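## Task

Unscrew the caps from tubes 1 and 4 and lay each one flat, opening facing down, in the tray nest numbered like its tube. Press the blue CYCLE key and keep those caps in their nests until the green lamp lights; the aspirate step happens only once. Afterwards screw each cap back onto the tube it came from until it will not turn further. Make sure the caps on tubes 2 and 3 are tight, tightening any loose one until it stops, but never take those two off. Everything must stay in place with no help from the robot. Release and move the gripper away; resting on READY or its housing still counts as away. Finish by pressing the green READY key until it goes down, but only if every earlier step was done correctly.

## Robot and tools

Setup: one six-joint arm with a two-finger parallel gripper, working on a table. The decapping station holds tubes 1 to 4, ordered left to right as viewed from the arm's base; the cap tray has nests 1 to 4 in that same order plus an amber lamp (aspirate running) and a green lamp (aspirate finished). One housing carries the blue CYCLE key and the green READY key; push a key until it switches. A loose object may occasionally get a brief shove.

Frame: the scene frame has its origin on the table surface straight under the arm's base, +z up, +y to the left when facing along +x. The base may sit tilted relative to the table. The gripper's fingers point along its own +z and close along its own y. end_effector_position is the spot between the finger pads, roughly 1 cm back from the tips; the printed value can be off, more so at long reach.

The row: every commanded pose is one row of 8 numbers: x, y, z (metres, scene frame, an absolute place to go, not an offset), then the orientation quaternion qw, qx, qy, qz (w first, scene frame), then opening from -1 (closed) to +1 (fully open, 0.094 m). Repeat the quaternion you want in every row rather than copying a possibly drifted one from the last result. A call is refused, and nothing is sent, if the target lies more than 0.6 m from the last reported position along any gripper axis.

execute_actions: argument actions is a list holding at most one item. Empty list = look only, returns the state. {"rows": [...], "steps": n} runs up to 15 control steps of 1/30 s, one row per step, last row repeated if rows run short (steps defaults to 15). {"steps": n} alone is a wait of up to 300 steps, counted from the previous result, so your thinking time is included. Optional pictures (true/false) controls whether images are returned; by default they are.

move: target is one row as above; speed is the path's top speed in m/s, 0.002 to 0.5 (default 0.25), rotation capped at twice that in rad/s. The gripper travels a straight path from its current pose lasting 0.5 to 10 s (longer paths are cut at 10 s), turning the short way. It does not avoid obstacles, can lag, stray or overshoot the speed, especially with the arm nearly straight. The opening is applied when the move begins. A faster contact hits harder, and aiming deeper past a contact presses harder. The result adds a move: line with the outcome (done, off_target, moving, held, fault), limits that applied (paced = pose clipped; held = a check blocked steps, after which the arm may surge), and the distance to target.

wait: seconds from 0 to 10; the robot gets nothing new meanwhile. zoom_image: camera is cam_high (672x504) or cam_wrist (504x504); region is [x0, y0, x1, y1] in that image's pixels from the top-left, at most 504 by 504. finished_scene: pass the current scene's number to end it; this is final.

Control behaviour: each step, the commanded pose is limited to 70 mm and 16 degrees from the measured pose, then solved by damped inverse kinematics favouring position over orientation. After an action ends the arm only continues to the last clipped pose, so a distant target may need several actions; check the reported pose. Joint friction can leave the hand up to about 31 mm short, and very small commands may not move it. The simulation keeps running while you think.

Gripping: grip_measured reports finger opening on the command scale (may be off by about 1 mm, constant per scene). To hold something, command roughly 0.03 below grip_measured; smaller gaps grip more gently. Pads push about 50 to 62 N each, less on parts thinner than about 2 mm.

Result lines: the state line gives end_effector_position and end_effector_quat_wxyz. Joint positions and Joint velocities list waist, shoulder, elbow, wrist pitch, wrist yaw, wrist roll (rad, rad/s) then finger pad gap (m, m/s). Ranges: waist -2.618 to 3.054, shoulder and elbow 0.000 to 3.142, wrist pitch and yaw -1.571 to 1.571, wrist roll -2.094 to 2.094. HELD marks steps where the clearance check (which treats the mounting block as arm) blocked part of a row; "pose unreachable" means that check altered or stopped a command. Hand target shows the pose currently being driven to. Joint torques are raw drive outputs with offsets and noise. MOTOR HOT warns from 75 °C; at 90 °C the arm halts for 10 s; at 100 °C motors let go and the arm drops. FAULT lines report stops.

Cameras: cam_high is fixed overhead; cam_wrist rides on the hand (fisheye). Calibration is approximate, within a few degrees and millimetres.

Avoid: dropping caps, knocking anything off the table (this ends the scene), slamming or hard pushes, long loaded holds that heat motors, and pressing READY before every step is truly complete.

Each tool is called after ">>>" by a JSON object that holds its "api" and its "payload".

## Session

>>> {"api": "execute_actions", "payload": {"actions": []}}

Scene clock: 0.00 s of 11600.00 s.
end_effector_position=(+0.5456, +0.4750, +0.1094) grip_measured=+1.000 end_effector_quat_wxyz=(-0.390, +0.867, -0.273, +0.148)
Joint positions: [ 0.405  2.188  2.079  0.055 -0.751 -1.195  0.094]
Joint velocities: [-0.022 -0.007 -0.002  0.037 -0.037 -0.066  0.   ]
Joint torques (N m, as the arm reports them, + toward a larger angle): no reading
Motor temperatures (°C, as the motors report them): [25 29 26 25 26 25]
Hand target: +0.546, +0.475, +0.109; -0.390, +0.867, -0.273, +0.148

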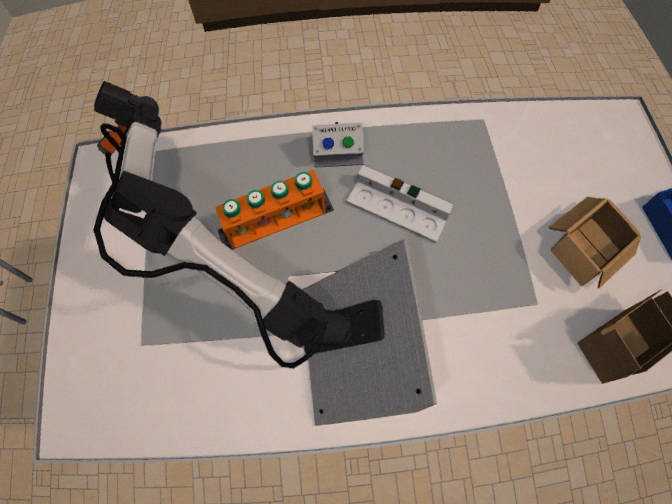

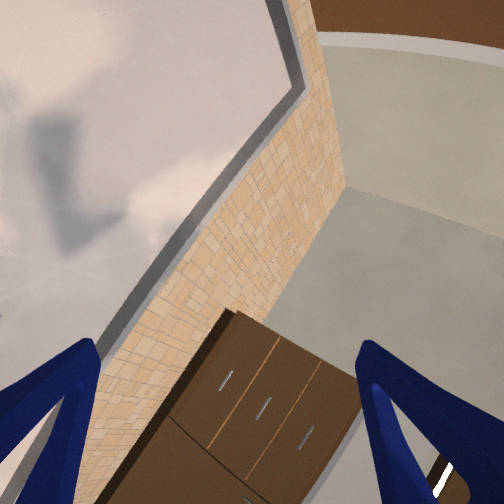

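>>> {"api": "zoom_image", "payload": {"camera": "cam_high", "region": [200, 110, 470, 260]}}

>>> {"api": "zoom_image", "payload": {"camera": "cam_high", "region": [210, 160, 340, 255]}}

Region (200, 110, 470, 260) of cam_high's 672x504 image, scaled by 1.867, with more detail than that image has.

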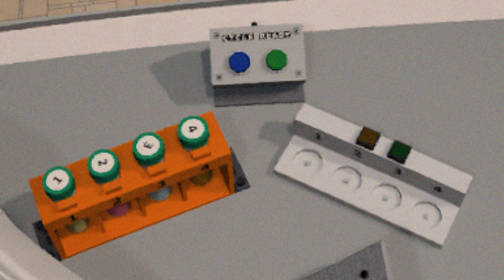

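Region (210, 160, 340, 255) of cam_high's 672x504 image, scaled by 3.877, with more detail than that image has; it fills the top 368 rows of this view, and the rest is white.

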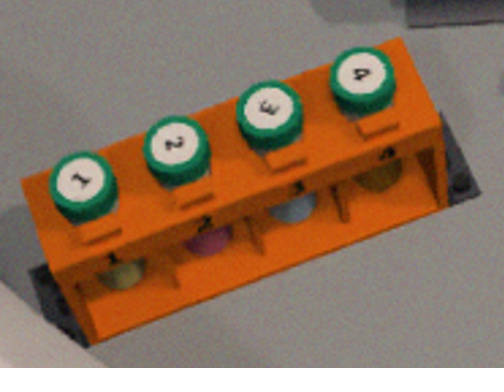

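>>> {"api": "move", "payload": {"target": [0.40, 0.30, 0.28, 0, -0.30, 0.954, 0, 1], "speed": 0.3}}

Scene clock: 10.50 s of 11600.00 s.
end_effector_position=(+0.4043, +0.2993, +0.2762) grip_measured=+1.000 end_effector_quat_wxyz=(+0.202, -0.316, +0.927, -0.018)
Joint positions: [-0.079  1.951  2.366 -1.562 -0.879 -0.432  0.094]
Joint velocities: [-0.007  0.002 -0.032 -0.11  -0.081 -0.022  0.   ]
Joint torques (N m, as the arm reports them, + toward a larger angle): [-7.68 -5.48  2.22  0.78 -0.19  0.11]
Motor temperatures (°C, as the motors report them): [27 32 27 25 26 25]
Hand target: +0.399, +0.300, +0.278; +0.201, -0.304, +0.931, -0.010
Off the commanded pose: 0.006 m, 24 deg; orientation clipped at the last step of the last action.
joint sent to its limit — the command would take joint 4 (wrist pitch) past its lower limit, so that joint was sent only as far as its limit.
move: off_target; limits=paced
camera_calibration (this result's frames):
cam_wrist: T_world_to_cam=[[0.602749, -0.771725, 0.202815, -0.0710084], [-0.797787, -0.587681, 0.134786, 0.502668], [0.0151726, -0.243046, -0.969896, 0.42824], [0, 0, 0, 1]] pos_world=[0.437325, 0.344691, 0.361997]

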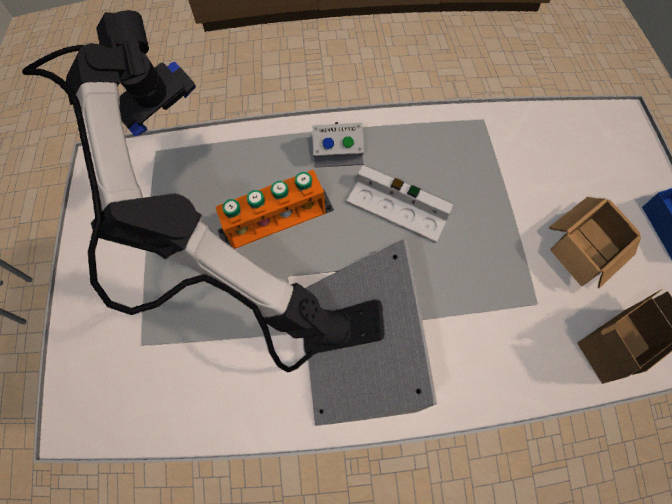

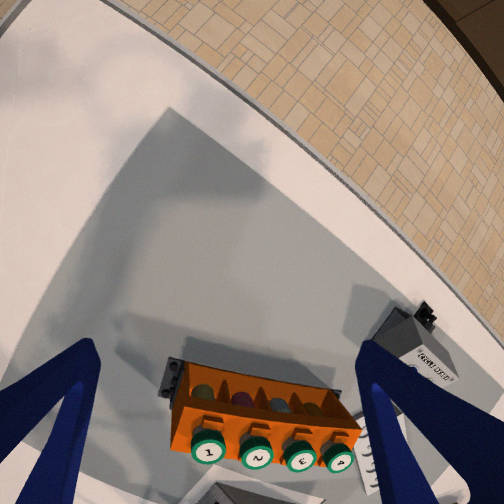

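>>> {"api": "move", "payload": {"target": [0.295, 0.229, 0.20, 0, -0.156, 0.988, 0, 1], "speed": 0.3}}

Scene clock: 12.67 s of 11600.00 s.
end_effector_position=(+0.3008, +0.2316, +0.1978) grip_measured=+1.000 end_effector_quat_wxyz=(+0.059, -0.162, +0.985, -0.004)
Joint positions: [-0.079  1.663  1.66  -1.573 -0.81  -0.427  0.094]
Joint velocities: [-0.012  0.012  0.002  0.081  0.051 -0.007  0.   ]
Joint torques (N m, as the arm reports them, + toward a larger angle): [-5.81 -4.43  2.83  0.4   0.02  0.09]
Motor temperatures (°C, as the motors report them): [27 32 27 25 26 25]
Hand target: +0.297, +0.229, +0.199; +0.059, -0.156, +0.986, -0.010
Off the commanded pose: 0.007 m, 7 deg.
joint sent to its limit — the command would take joint 4 (wrist pitch) past its lower limit, so that joint was sent only as far as its limit.
move: off_target
camera_calibration (this result's frames):
cam_wrist: T_world_to_cam=[[0.361322, -0.930613, 0.0583579, 0.0929817], [-0.868688, -0.313213, 0.383769, 0.299375], [-0.338862, -0.189359, -0.921583, 0.421852], [0, 0, 0, 1]] pos_world=[0.369417, 0.26018, 0.268455]

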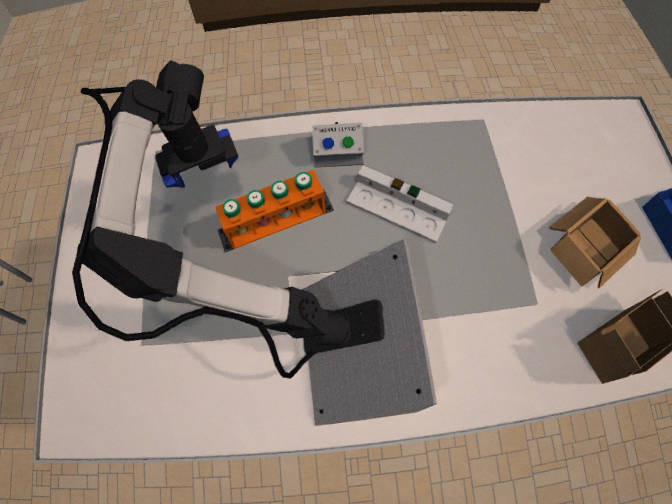

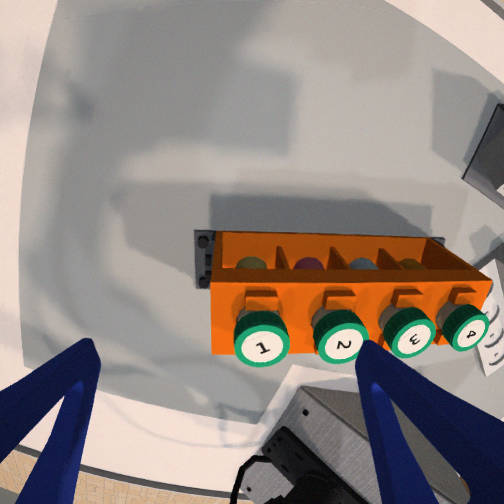

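>>> {"api": "move", "payload": {"target": [0.26, 0.20, 0.175, 0, -0.156, 0.988, 0, 1], "speed": 0.2}}

Scene clock: 16.97 s of 11600.00 s.
end_effector_position=(+0.2648, +0.2027, +0.1727) grip_measured=+1.000 end_effector_quat_wxyz=(+0.012, -0.153, +0.988, +0.002)
Joint positions: [-0.1    1.608  1.451 -1.572 -0.789 -0.534  0.094]
Joint velocities: [ 0.007 -0.002 -0.002 -0.007  0.007 -0.007  0.   ]
Joint torques (N m, as the arm reports them, + toward a larger angle): [-5.76 -3.99  2.94  0.19  0.01 -0.04]
Motor temperatures (°C, as the motors report them): [27 32 27 25 26 25]
Hand target: +0.261, +0.200, +0.174; +0.013, -0.156, +0.988, -0.004
Off the commanded pose: 0.006 m, 1 deg.
joint sent to its limit — the command would take joint 4 (wrist pitch) past its lower limit, so that joint was sent only as far as its limit.
move: done
camera_calibration (this result's frames):
cam_wrist: T_world_to_cam=[[0.34774, -0.937193, 0.0273156, 0.0908022], [-0.83445, -0.296071, 0.464796, 0.242163], [-0.427516, -0.184422, -0.884996, 0.397237], [0, 0, 0, 1]] pos_world=[0.340322, 0.230056, 0.236516]

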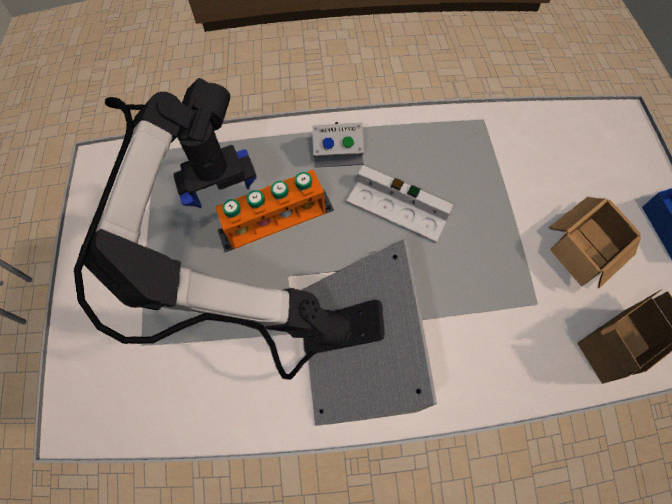

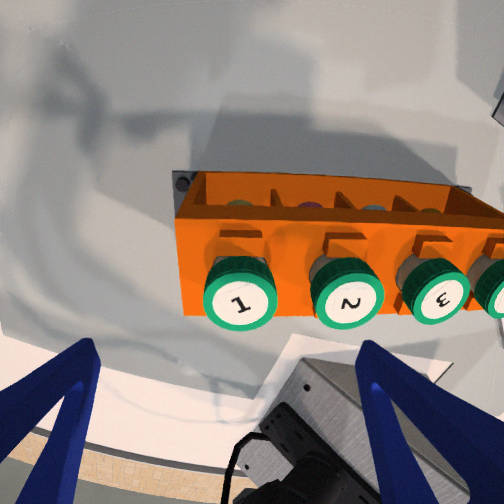

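>>> {"api": "move", "payload": {"target": [0.261, 0.195, 0.15, 0, -0.156, 0.988, 0, -0.05], "speed": 0.1}}

Scene clock: 21.97 s of 11600.00 s.
end_effector_position=(+0.2624, +0.1954, +0.1524) grip_measured=-0.048 end_effector_quat_wxyz=(-0.002, -0.153, +0.988, +0.004)
Joint positions: [-0.065  1.608  1.373 -1.499 -0.789 -0.512  0.045]
Joint velocities: [-0.002 -0.017 -0.012  0.11   0.022  0.007  0.   ]
Joint torques (N m, as the arm reports them, + toward a larger angle): [-4.32 -3.93  2.88  0.33 -0.01  0.09]
Motor temperatures (°C, as the motors report them): [27 32 27 25 26 25]
Hand target: +0.261, +0.195, +0.150; -0.000, -0.156, +0.988, +0.001
Off the commanded pose: 0.003 m, 1 deg.
move: done
camera_calibration (this result's frames):
cam_wrist: T_world_to_cam=[[0.348792, -0.937042, 0.0172365, 0.0866725], [-0.820922, -0.296593, 0.487975, 0.240428], [-0.45214, -0.184352, -0.872688, 0.381403], [0, 0, 0, 1]] pos_world=[0.33959, 0.222837, 0.214029]

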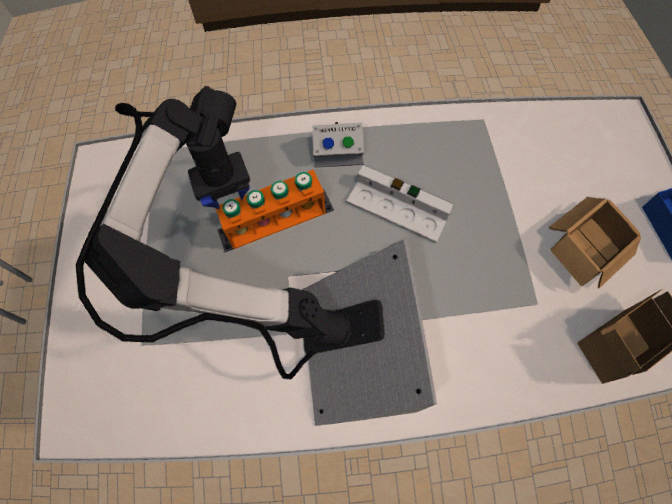

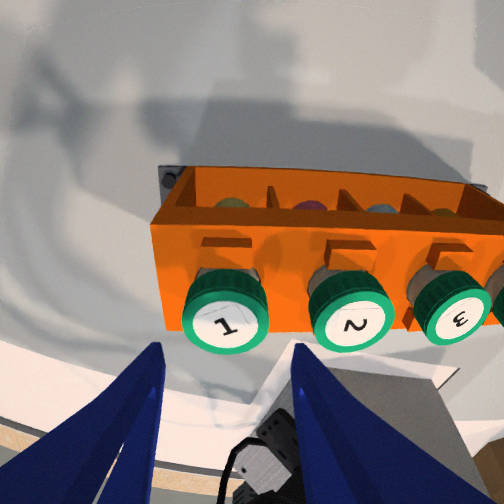

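>>> {"api": "move", "payload": {"target": [0.262, 0.196, 0.143, 0, 0.866, 0.5, 0, -0.05], "speed": 0.5}}

Scene clock: 26.97 s of 11600.00 s.
end_effector_position=(+0.2638, +0.1949, +0.1445) grip_measured=-0.048 end_effector_quat_wxyz=(-0.004, +0.868, +0.497, -0.002)
Joint positions: [-0.044  1.608  1.352 -1.46  -0.789  1.923  0.045]
Joint velocities: [-0.007  0.012  0.007  0.022  0.022 -0.081  0.001]
Joint torques (N m, as the arm reports them, + toward a larger angle): [-4.23 -4.42  2.9   0.27  0.03  0.12]
Motor temperatures (°C, as the motors report them): [27 32 27 25 26 25]
Hand target: +0.262, +0.196, +0.143; -0.000, +0.866, +0.500, -0.000
Off the commanded pose: 0.003 m, 1 deg.
move: done
camera_calibration (this result's frames):
cam_wrist: T_world_to_cam=[[-0.885907, 0.462475, 0.0358664, 0.136064], [0.419423, 0.765609, 0.487778, -0.288904], [0.198125, 0.447169, -0.872231, 0.0803971], [0, 0, 0, 1]] pos_world=[0.225785, 0.12231, 0.206166]

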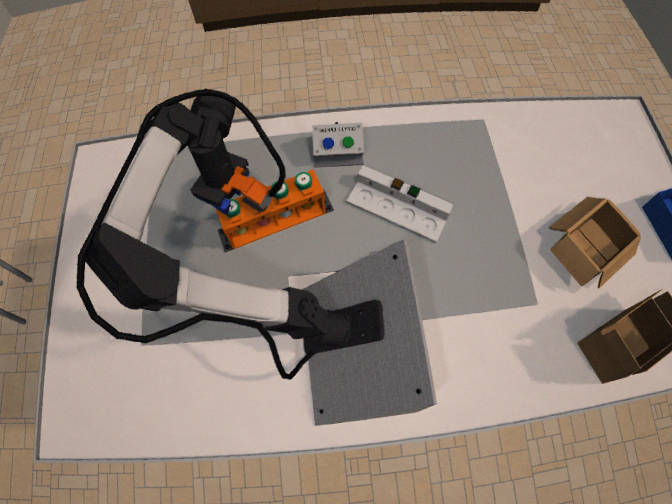

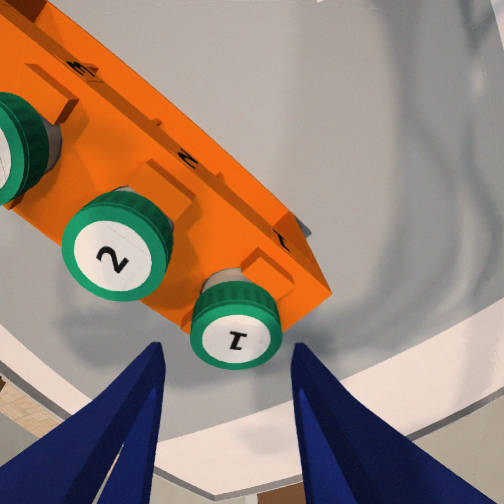

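>>> {"api": "move", "payload": {"target": [0.260, 0.198, 0.120, 0, 0.866, 0.5, 0, -0.05], "speed": 0.06}}

Scene clock: 28.63 s of 11600.00 s.
end_effector_position=(+0.2616, +0.1961, +0.1214) grip_measured=-0.048 end_effector_quat_wxyz=(-0.002, +0.868, +0.497, -0.005)
Joint positions: [ 0.023  1.579  1.267 -1.339 -0.789  2.018  0.045]
Joint velocities: [-0.012  0.007 -0.007 -0.051 -0.11   0.051 -0.001]
Joint torques (N m, as the arm reports them, + toward a larger angle): [-4.18 -4.52  2.88  0.25 -0.02  0.12]
Motor temperatures (°C, as the motors report them): [27 32 27 25 26 25]
Hand target: +0.260, +0.198, +0.120; -0.000, +0.866, +0.500, -0.000
Off the commanded pose: 0.003 m, 1 deg.
move: done
camera_calibration (this result's frames):
cam_wrist: T_world_to_cam=[[-0.885128, 0.46408, 0.0343133, 0.134059], [0.421607, 0.768538, 0.481245, -0.278012], [0.196965, 0.44043, -0.875914, 0.0621874], [0, 0, 0, 1]] pos_world=[0.223623, 0.12406, 0.183663]

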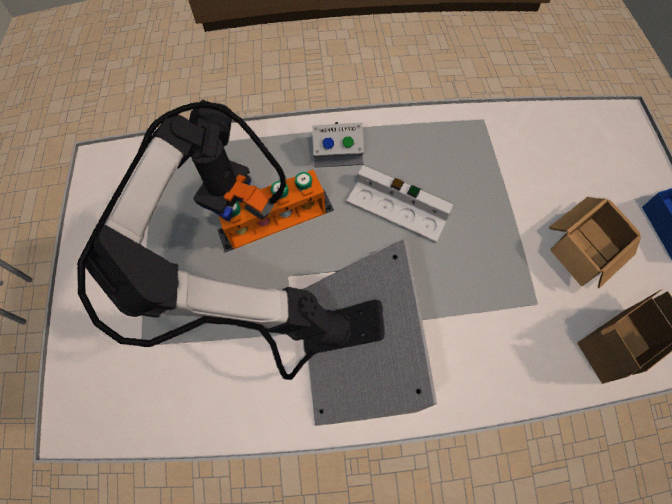

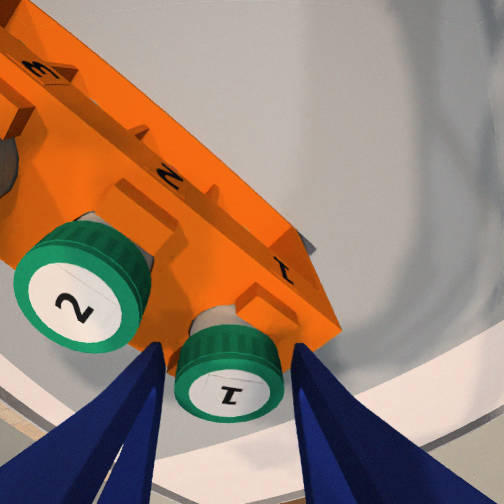

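>>> {"api": "execute_actions", "payload": {"actions": [{"rows": [[0.260, 0.198, 0.120, 0, 0.866, 0.5, 0, -0.33]], "steps": 15}]}}

Scene clock: 29.70 s of 11600.00 s.
end_effector_position=(+0.2613, +0.1965, +0.1212) grip_measured=-0.311 end_effector_quat_wxyz=(-0.002, +0.868, +0.496, -0.004)
Joint positions: [ 0.024  1.577  1.265 -1.338 -0.79   2.021  0.032]
Joint velocities: [0.002 0.007 0.002 0.066 0.037 0.051 0.   ]
Joint torques (N m, as the arm reports them, + toward a larger angle): [-4.29 -4.6   2.7   0.27  0.02  0.13]
Motor temperatures (°C, as the motors report them): [27 32 27 25 26 25]
Hand target: +0.260, +0.198, +0.120; -0.000, +0.866, +0.500, -0.000
Off the commanded pose: 0.002 m, 1 deg.
Steps of this call (steps 1 to 17: nothing new was sent; steps 18 to 32: all 15 steps of this action). Readings (end_effector_position):
18: (+0.2621, +0.1961, +0.1214)
19: (+0.2614, +0.1964, +0.1213)
21: (+0.2613, +0.1965, +0.1212)
25: (+0.2613, +0.1965, +0.1212)
32: the state above
camera_calibration (this result's frames):
cam_wrist: T_world_to_cam=[[-0.884344, 0.46555, 0.0346297, 0.133045], [0.422738, 0.767129, 0.4825, -0.278265], [0.198063, 0.441335, -0.875211, 0.0613819], [0, 0, 0, 1]] pos_world=[0.223133, 0.124436, 0.183378]

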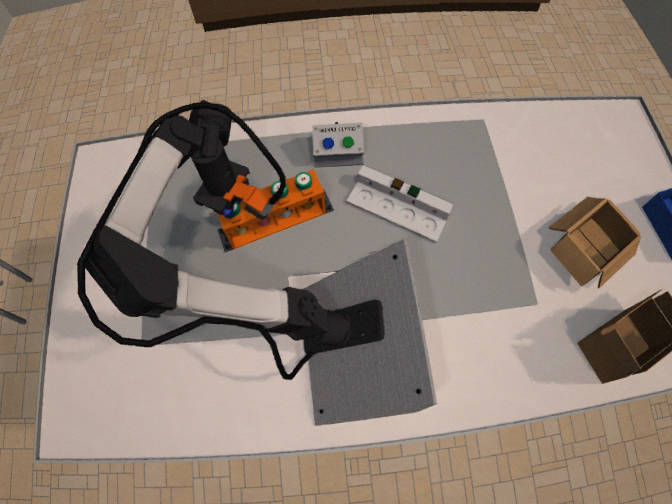

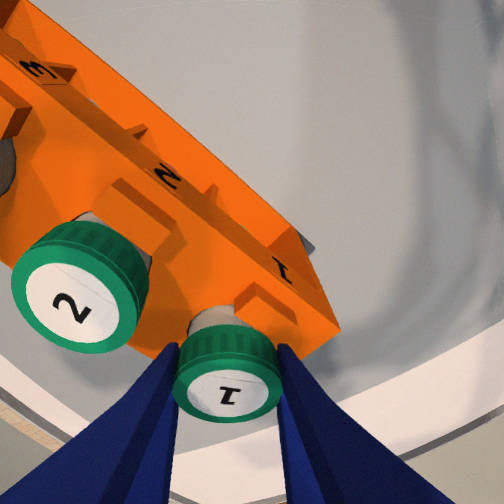

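Rotate to ψ=170.

>>> {"api": "move", "payload": {"target": [0.261, 0.197, 0.121, 0, 0.087, 0.996, 0, -0.35], "speed": 0.5}}

Scene clock: 32.93 s of 11600.00 s.
end_effector_position=(+0.2623, +0.1968, +0.1222) grip_measured=-0.312 end_effector_quat_wxyz=(+0.000, +0.098, +0.995, -0.003)
Joint positions: [ 0.024  1.571  1.265 -1.331 -0.786  0.122  0.032]
Joint velocities: [-0.007 -0.002  0.022 -0.095  0.022  0.007  0.   ]
Joint torques (N m, as the arm reports them, + toward a larger angle): [-4.77 -3.81  3.19  0.26 -0.06 -0.08]
Motor temperatures (°C, as the motors report them): [27 32 27 25 26 25]
Hand target: +0.261, +0.197, +0.121; -0.000, +0.087, +0.996, -0.000
Off the commanded pose: 0.002 m, 1 deg.
move: done
camera_calibration (this result's frames):
cam_wrist: T_world_to_cam=[[-0.14653, -0.988696, 0.0317588, 0.226775], [-0.861871, 0.143359, 0.486443, 0.179854], [-0.485498, 0.0439066, -0.873135, 0.319199], [0, 0, 0, 1]] pos_world=[0.34321, 0.184413, 0.184013]

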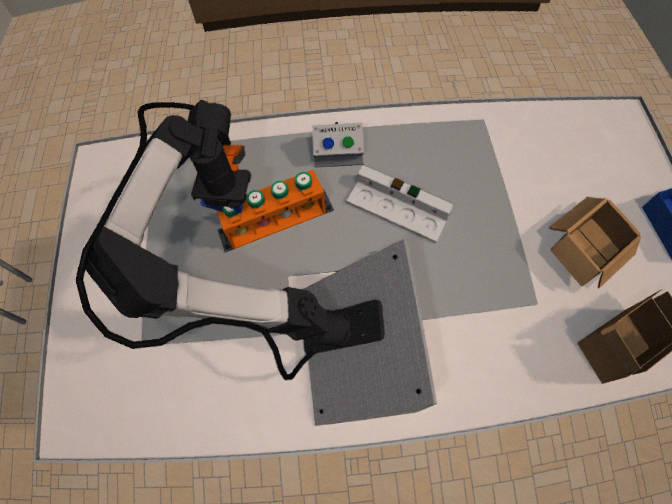

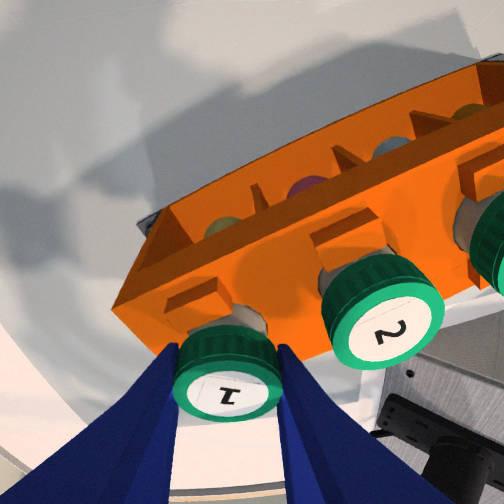

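>>> {"api": "move", "payload": {"target": [0.261, 0.197, 0.1225, 0, -0.809, 0.588, 0, -0.35], "speed": 0.5}}

Scene clock: 36.50 s of 11600.00 s.
end_effector_position=(+0.2615, +0.1979, +0.1234) grip_measured=-0.313 end_effector_quat_wxyz=(-0.000, +0.795, -0.607, +0.004)
Joint positions: [ 0.023  1.561  1.261 -1.329 -0.787 -1.906  0.032]
Joint velocities: [-0.017 -0.012 -0.017 -0.037 -0.007 -0.066 -0.   ]
Joint torques (N m, as the arm reports them, + toward a larger angle): [-4.97 -3.18  3.79  0.12 -0.12 -0.37]
Motor temperatures (°C, as the motors report them): [27 32 27 25 26 25]
Hand target: +0.261, +0.197, +0.122; -0.000, +0.809, -0.588, +0.001
Off the commanded pose: 0.001 m, 3 deg.
move: off_target
camera_calibration (this result's frames):
cam_wrist: T_world_to_cam=[[0.950159, 0.310244, 0.0307751, -0.315973], [0.255739, -0.832058, 0.492217, 0.078526], [0.178314, -0.459814, -0.869928, 0.245498], [0, 0, 0, 1]] pos_world=[0.236366, 0.27625, 0.184638]

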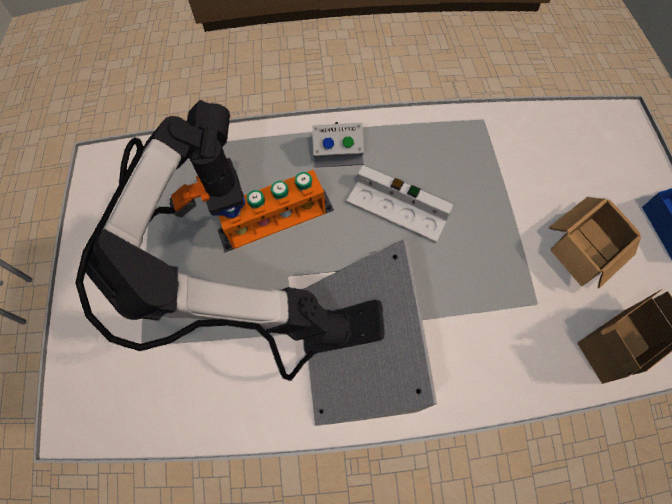

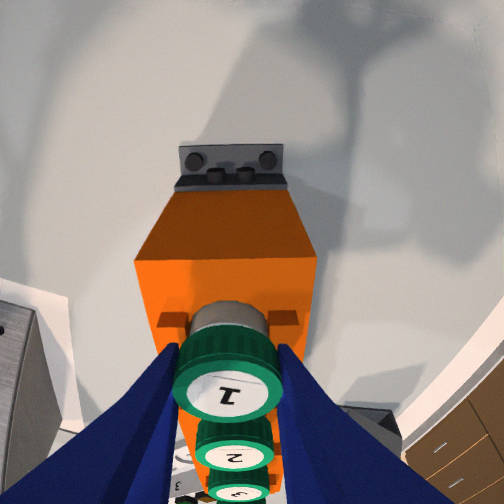

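>>> {"api": "execute_actions", "payload": {"actions": [{"rows": [[0.261, 0.197, 0.1225, 0, -0.795, 0.607, 0, -0.22],[0.261, 0.197, 0.1225, 0, -0.795, 0.607, 0, -0.22],[0.261, 0.197, 0.1225, 0, -0.795, 0.607, 0, -0.22],[0.261, 0.197, 0.1225, 0, -0.795, 0.607, 0, -0.22],[0.261, 0.197, 0.1225, 0, -0.795, 0.607, 0, -0.22],[0.261, 0.197, 0.1225, 0, 0.087, 0.996, 0, -0.22]], "steps": 15}]}}

Scene clock: 38.53 s of 11600.00 s.
end_effector_position=(+0.2605, +0.1985, +0.1234) grip_measured=-0.222 end_effector_quat_wxyz=(+0.000, -0.653, +0.758, -0.001)
Joint positions: [ 0.023  1.561  1.261 -1.334 -0.79  -1.494  0.037]
Joint velocities: [ 0.027  0.012 -0.002  0.081  0.037  1.179  0.   ]
Joint torques (N m, as the arm reports them, + toward a larger angle): [-5.52 -1.87  4.67 -0.08 -0.16  0.06]
Motor temperatures (°C, as the motors report them): [27 32 27 25 26 25]
Hand target: +0.261, +0.197, +0.123; -0.002, -0.568, +0.823, +0.009
Off the commanded pose: 0.002 m, 91 deg; orientation clipped at the last step of the last action.
Steps of this call (steps 1 to 46: nothing new was sent; steps 47 to 61: all 15 steps of this action). Readings (end_effector_position):
47: (+0.2615, +0.1979, +0.1234)
48: (+0.2615, +0.1979, +0.1234)
50: (+0.2615, +0.1979, +0.1234)
54: (+0.2611, +0.1981, +0.1234)
61: the state above
camera_calibration (this result's frames):
cam_wrist: T_world_to_cam=[[0.994589, -0.0997272, 0.0290901, -0.245186], [-0.101202, -0.866947, 0.488017, 0.179647], [-0.023449, -0.488321, -0.872349, 0.304428], [0, 0, 0, 1]] pos_world=[0.269178, 0.279952, 0.185029]

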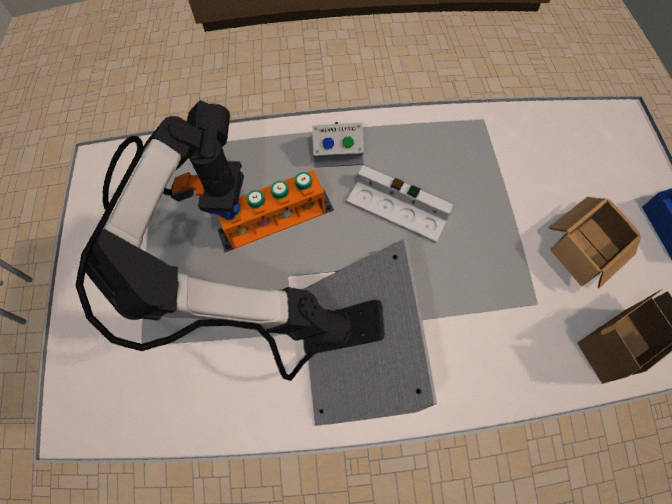

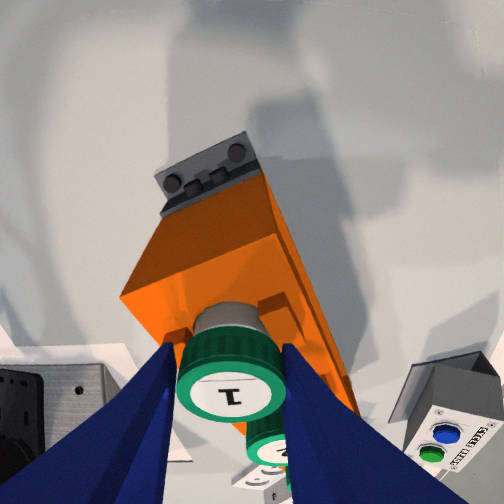

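>>> {"api": "move", "payload": {"target": [0.2625, 0.197, 0.1225, 0, 0.74, 0.673, 0, -0.16], "speed": 0.5}}

Scene clock: 43.23 s of 11600.00 s.
end_effector_position=(+0.2605, +0.1986, +0.1234) grip_measured=-0.162 end_effector_quat_wxyz=(+0.001, +0.734, +0.679, +0.001)
Joint positions: [ 0.023  1.561  1.261 -1.334 -0.791  1.577  0.039]
Joint velocities: [ 0.017 -0.002 -0.012  0.051 -0.066 -0.007 -0.001]
Joint torques (N m, as the arm reports them, + toward a larger angle): [-4.94 -2.57  4.29  0.17  0.01  0.11]
Motor temperatures (°C, as the motors report them): [28 31 27 25 26 25]
Hand target: +0.262, +0.197, +0.123; +0.000, +0.740, +0.673, -0.000
Off the commanded pose: 0.003 m, 1 deg.
move: done
camera_calibration (this result's frames):
cam_wrist: T_world_to_cam=[[-0.999288, 0.0292681, 0.0238201, 0.249242], [0.0371599, 0.873104, 0.486115, -0.20159], [-0.00656974, 0.486654, -0.87357, 0.106633], [0, 0, 0, 1]] pos_world=[0.257256, 0.116821, 0.18521]

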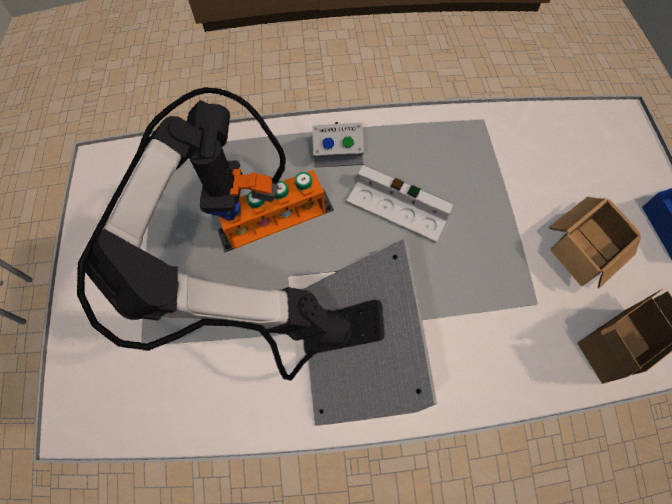

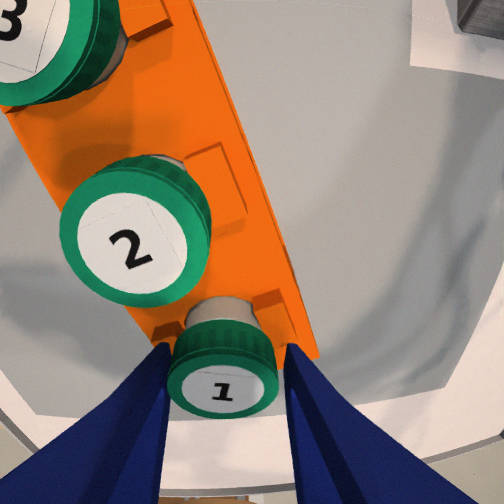

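>>> {"api": "execute_actions", "payload": {"actions": [{"rows": [[0.264, 0.196, 0.123, 0, 0.74, 0.673, 0, -0.35]], "steps": 10}], "pictures": false}}

>>> {"api": "move", "payload": {"target": [0.263, 0.197, 0.126, 0, -0.609, 0.793, 0, -0.35], "speed": 0.5}}

Scene clock: 44.80 s of 11600.00 s.
end_effector_position=(+0.2617, +0.1982, +0.1234) grip_measured=-0.317 end_effector_quat_wxyz=(+0.003, +0.734, +0.679, +0.002)
Joint positions: [ 0.023  1.562  1.262 -1.329 -0.79   1.58   0.032]
Joint velocities: [-0.002  0.007 -0.012  0.007 -0.007  0.037 -0.   ]
Joint torques (N m, as the arm reports them, + toward a larger angle): [-5.28 -2.31  4.61  0.07  0.02  0.05]
Motor temperatures (°C, as the motors report them): [28 31 27 25 26 25]
Hand target: +0.264, +0.196, +0.123; +0.000, +0.740, +0.673, +0.000
Off the commanded pose: 0.003 m, 1 deg.
Steps of this call (steps 1 to 37: nothing new was sent; steps 38 to 47: all 10 steps of this action). Readings (end_effector_position):
38: (+0.2609, +0.1986, +0.1234)
39: (+0.2617, +0.1983, +0.1234)
41: (+0.2617, +0.1982, +0.1234)
45: (+0.2617, +0.1982, +0.1234)
47: the state above

Scene clock: 48.77 s of 11600.00 s.
end_effector_position=(+0.2617, +0.1961, +0.1246) grip_measured=-0.317 end_effector_quat_wxyz=(+0.000, -0.610, +0.793, -0.006)
Joint positions: [ 0.017  1.562  1.263 -1.333 -0.783 -1.386  0.032]
Joint velocities: [-0.027  0.012  0.007 -0.022  0.037 -0.037  0.   ]
Joint torques (N m, as the arm reports them, + toward a larger angle): [-5.29 -2.43  5.24 -0.03 -0.13 -0.06]
Motor temperatures (°C, as the motors report them): [28 31 27 25 26 25]
Hand target: +0.263, +0.197, +0.126; +0.000, -0.609, +0.793, -0.000
Off the commanded pose: 0.002 m, 1 deg.
move: done
camera_calibration (this result's frames):
cam_wrist: T_world_to_cam=[[0.977218, -0.209246, 0.0355091, -0.221389], [-0.199263, -0.846944, 0.49293, 0.198265], [-0.0730693, -0.488776, -0.869344, 0.317105], [0, 0, 0, 1]] pos_world=[0.279023, 0.276588, 0.185804]

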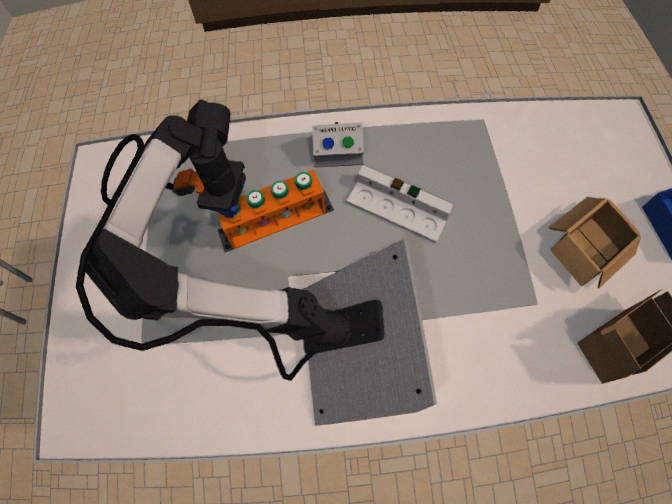

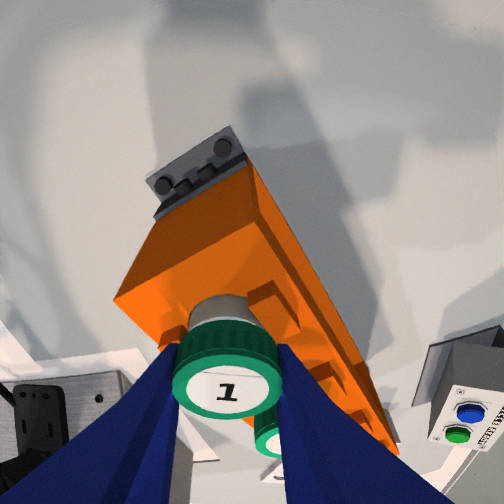

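>>> {"api": "move", "payload": {"target": [0.263, 0.197, 0.133, 0, -0.793, 0.609, 0, -0.35], "speed": 0.3}}

Scene clock: 51.13 s of 11600.00 s.
end_effector_position=(+0.2617, +0.1966, +0.1317) grip_measured=-0.317 end_effector_quat_wxyz=(+0.001, +0.796, -0.605, +0.008)
Joint positions: [ 0.     1.562  1.285 -1.365 -0.78  -1.934  0.032]
Joint velocities: [-0.007  0.007 -0.007 -0.022 -0.022  0.022  0.   ]
Joint torques (N m, as the arm reports them, + toward a larger angle): [-5.38 -2.01  5.45 -0.1  -0.15 -0.04]
Motor temperatures (°C, as the motors report them): [28 31 28 25 26 25]
Hand target: +0.263, +0.197, +0.133; -0.000, +0.793, -0.609, +0.001
Off the commanded pose: 0.002 m, 1 deg.
move: done
camera_calibration (this result's frames):
cam_wrist: T_world_to_cam=[[0.949023, 0.313297, 0.0346538, -0.316816], [0.255176, -0.828163, 0.49903, 0.0718259], [0.185044, -0.464748, -0.865891, 0.250733], [0, 0, 0, 1]] pos_world=[0.23594, 0.275269, 0.192244]

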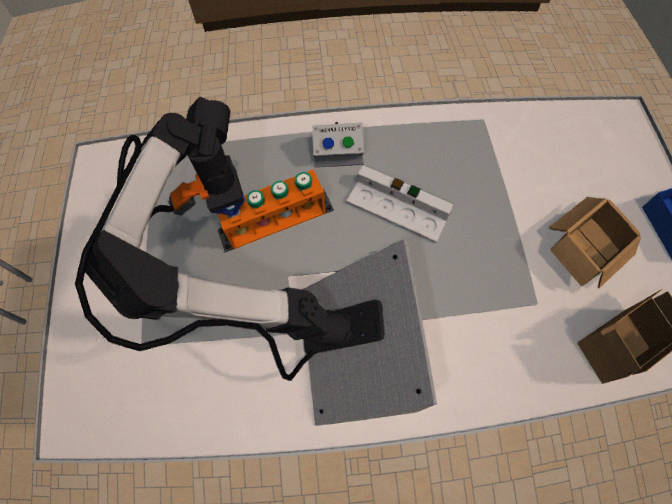

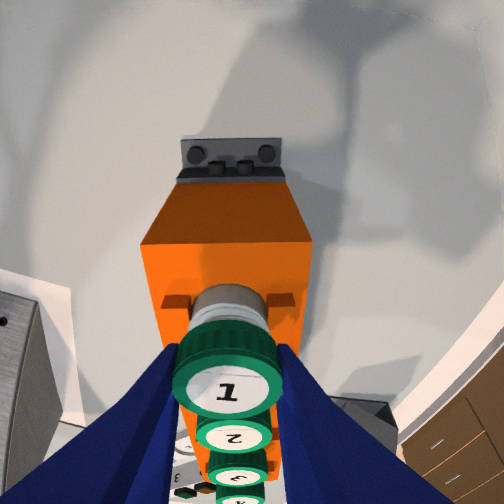

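>>> {"api": "move", "payload": {"target": [0.262, 0.196, 0.16, 0, -0.7, 0.714, 0, -0.35], "speed": 0.3}}

>>> {"api": "move", "payload": {"target": [0.31, -0.06, 0.16, 0, 0.292, 0.956, 0, -0.35], "speed": 0.4}}

Scene clock: 54.93 s of 11600.00 s.
end_effector_position=(+0.2600, +0.1973, +0.1580) grip_measured=-0.317 end_effector_quat_wxyz=(-0.002, +0.710, -0.704, +0.003)
Joint positions: [-0.073  1.59   1.382 -1.513 -0.78  -1.781  0.032]
Joint velocities: [ 0.012 -0.007 -0.007  0.007 -0.022  0.007  0.   ]
Joint torques (N m, as the arm reports them, + toward a larger angle): [-5.58 -1.82  5.14 -0.03 -0.08  0.1 ]
Motor temperatures (°C, as the motors report them): [28 31 28 25 26 25]
Hand target: +0.262, +0.196, +0.160; -0.000, +0.700, -0.714, +0.000
Off the commanded pose: 0.003 m, 2 deg.
move: done
camera_calibration (this result's frames):
cam_wrist: T_world_to_cam=[[0.997786, 0.057315, 0.0337358, -0.278426], [0.0335257, -0.871556, 0.489148, 0.127377], [0.0574381, -0.486934, -0.871548, 0.312626], [0, 0, 0, 1]] pos_world=[0.255582, 0.279202, 0.219555]

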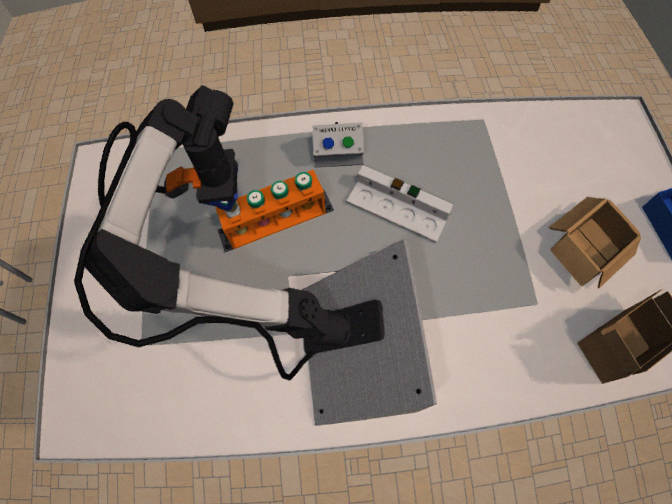

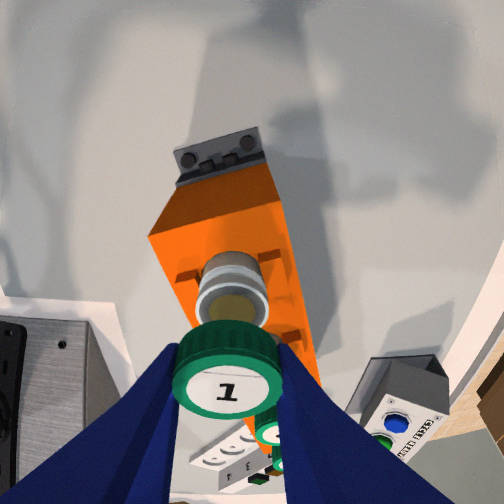

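Scene clock: 58.30 s of 11600.00 s.
end_effector_position=(+0.3074, -0.0552, +0.1588) grip_measured=-0.317 end_effector_quat_wxyz=(-0.004, +0.289, +0.957, +0.006)
Joint positions: [-0.539  2.297  1.57  -1.398 -0.621 -0.206  0.032]
Joint velocities: [-0.002 -0.002  0.012 -0.051 -0.066  0.007  0.   ]
Joint torques (N m, as the arm reports them, + toward a larger angle): [-7.36 -5.09  5.93  0.3   0.07  0.12]
Motor temperatures (°C, as the motors report them): [28 31 28 25 26 25]
Hand target: +0.310, -0.062, +0.160; +0.001, +0.293, +0.956, -0.002
Off the commanded pose: 0.006 m, 1 deg.
move: done
camera_calibration (this result's frames):
cam_wrist: T_world_to_cam=[[-0.512119, -0.858748, 0.0169058, 0.105011], [-0.741481, 0.451949, 0.495931, 0.215599], [-0.433521, 0.241441, -0.868197, 0.378189], [0, 0, 0, 1]] pos_world=[0.377594, -0.0985721, 0.219644]

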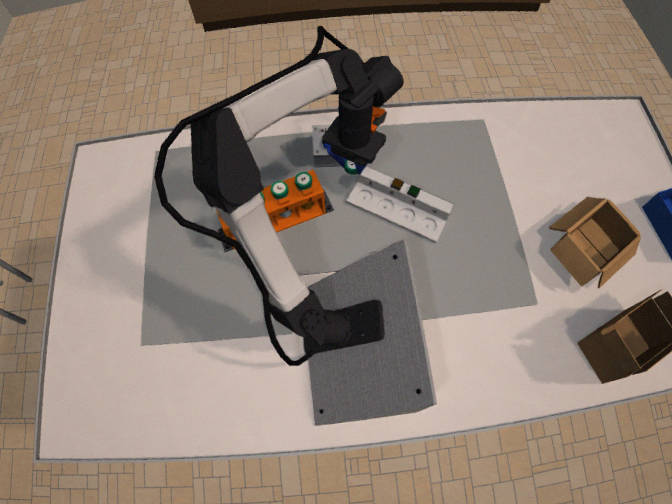

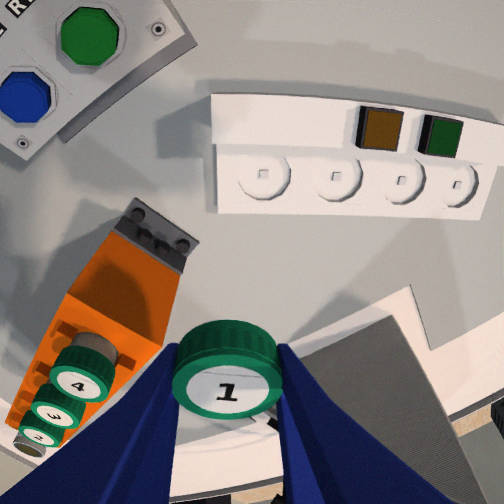

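>>> {"api": "move", "payload": {"target": [0.316, -0.092, 0.07, 0, 0.292, 0.956, 0, -0.35], "speed": 0.2}}

Scene clock: 60.77 s of 11600.00 s.
end_effector_position=(+0.3169, -0.0927, +0.0743) grip_measured=-0.317 end_effector_quat_wxyz=(-0.002, +0.289, +0.957, -0.005)
Joint positions: [-0.444  2.425  1.42  -1.043 -0.651 -0.094  0.032]
Joint velocities: [-0.002 -0.002  0.017 -0.022 -0.007 -0.022 -0.   ]
Joint torques (N m, as the arm reports them, + toward a larger angle): [-6.82 -6.52  3.49  0.39 -0.12  0.11]
Motor temperatures (°C, as the motors report them): [28 31 28 25 26 25]
Hand target: +0.317, -0.092, +0.070; -0.001, +0.292, +0.956, +0.000
Off the commanded pose: 0.004 m, 1 deg.
move: done
camera_calibration (this result's frames):
cam_wrist: T_world_to_cam=[[-0.511434, -0.858562, 0.0361406, 0.0774969], [-0.74072, 0.461777, 0.48795, 0.282781], [-0.435624, 0.222784, -0.872123, 0.317288], [0, 0, 0, 1]] pos_world=[0.387315, -0.134733, 0.13593]

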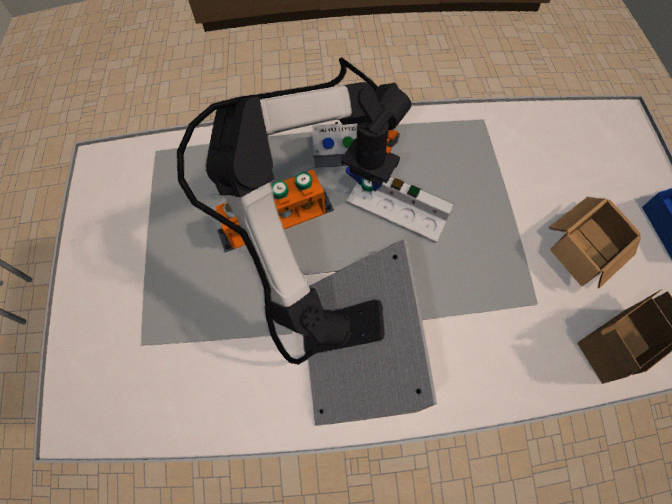

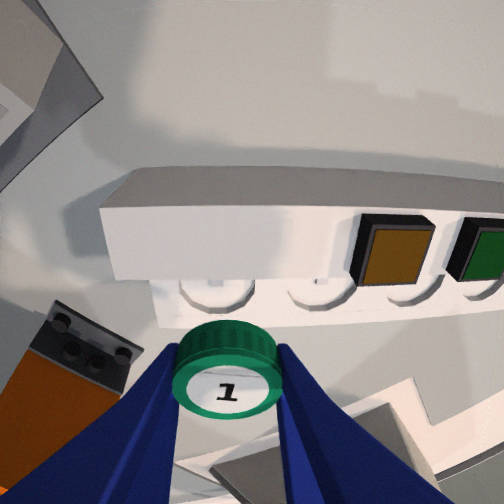

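>>> {"api": "move", "payload": {"target": [0.3155, -0.083, 0.058, 0, 0.883, 0.469, 0, -0.35], "speed": 0.4}}

Scene clock: 64.57 s of 11600.00 s.
end_effector_position=(+0.3131, -0.0876, +0.0573) grip_measured=-0.318 end_effector_quat_wxyz=(-0.005, +0.885, +0.466, -0.006)
Joint positions: [-0.413  2.425  1.367 -0.985 -0.669  1.516  0.032]
Joint velocities: [ 0.002  0.017  0.007 -0.037  0.066  0.095  0.001]
Joint torques (N m, as the arm reports them, + toward a larger angle): [-6.48 -8.03  3.02  0.29 -0.05  0.13]
Motor temperatures (°C, as the motors report them): [28 32 28 25 26 25]
Hand target: +0.316, -0.083, +0.058; -0.000, +0.883, +0.469, +0.000
Off the commanded pose: 0.005 m, 1 deg.
move: done
camera_calibration (this result's frames):
cam_wrist: T_world_to_cam=[[-0.850635, 0.524205, 0.0403699, 0.307646], [0.475996, 0.735243, 0.48254, -0.0708465], [0.223268, 0.429682, -0.874943, 0.111659], [0, 0, 0, 1]] pos_world=[0.270487, -0.157158, 0.119462]

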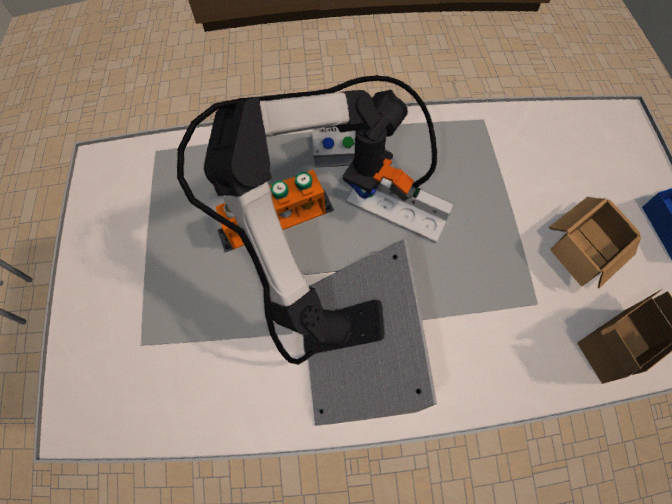

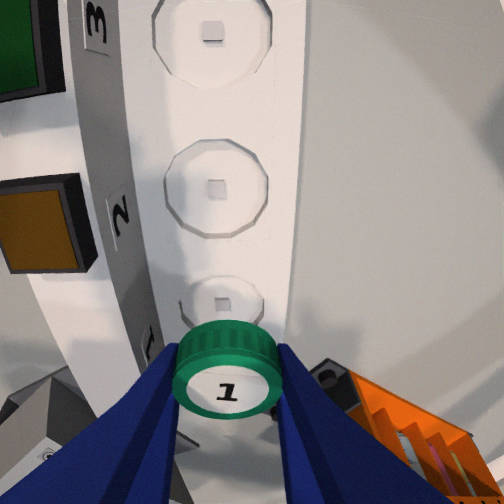

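>>> {"api": "move", "payload": {"target": [0.320, -0.082, 0.04, 0, 0.537, 0.843, 0, -0.35], "speed": 0.3}}

Scene clock: 69.47 s of 11600.00 s.
end_effector_position=(+0.3208, -0.0840, +0.0439) grip_measured=-0.317 end_effector_quat_wxyz=(+0.001, +0.545, +0.839, -0.005)
Joint positions: [-0.372  2.425  1.345 -0.913 -0.683  0.557  0.032]
Joint velocities: [ 0.002 -0.002  0.002 -0.037  0.022 -0.051  0.   ]
Joint torques (N m, as the arm reports them, + toward a larger angle): [-6.71 -6.77  2.94  0.4  -0.11 -0.06]
Motor temperatures (°C, as the motors report them): [28 32 28 25 26 25]
Hand target: +0.320, -0.082, +0.040; -0.000, +0.537, +0.843, -0.000
Off the commanded pose: 0.004 m, 1 deg.
move: done
camera_calibration (this result's frames):
cam_wrist: T_world_to_cam=[[-0.892504, -0.449767, 0.0338688, 0.244773], [-0.379781, 0.789885, 0.481506, 0.20849], [-0.243318, 0.416883, -0.875788, 0.245308], [0, 0, 0, 1]] pos_world=[0.357329, -0.156857, 0.106159]

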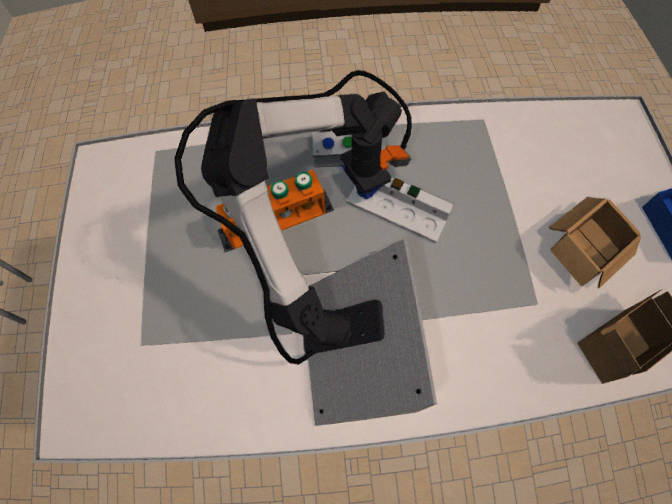

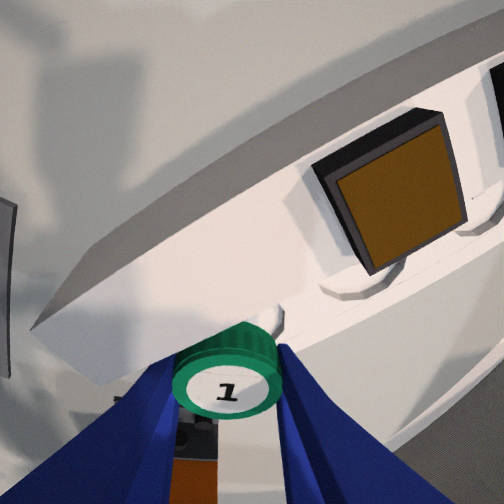

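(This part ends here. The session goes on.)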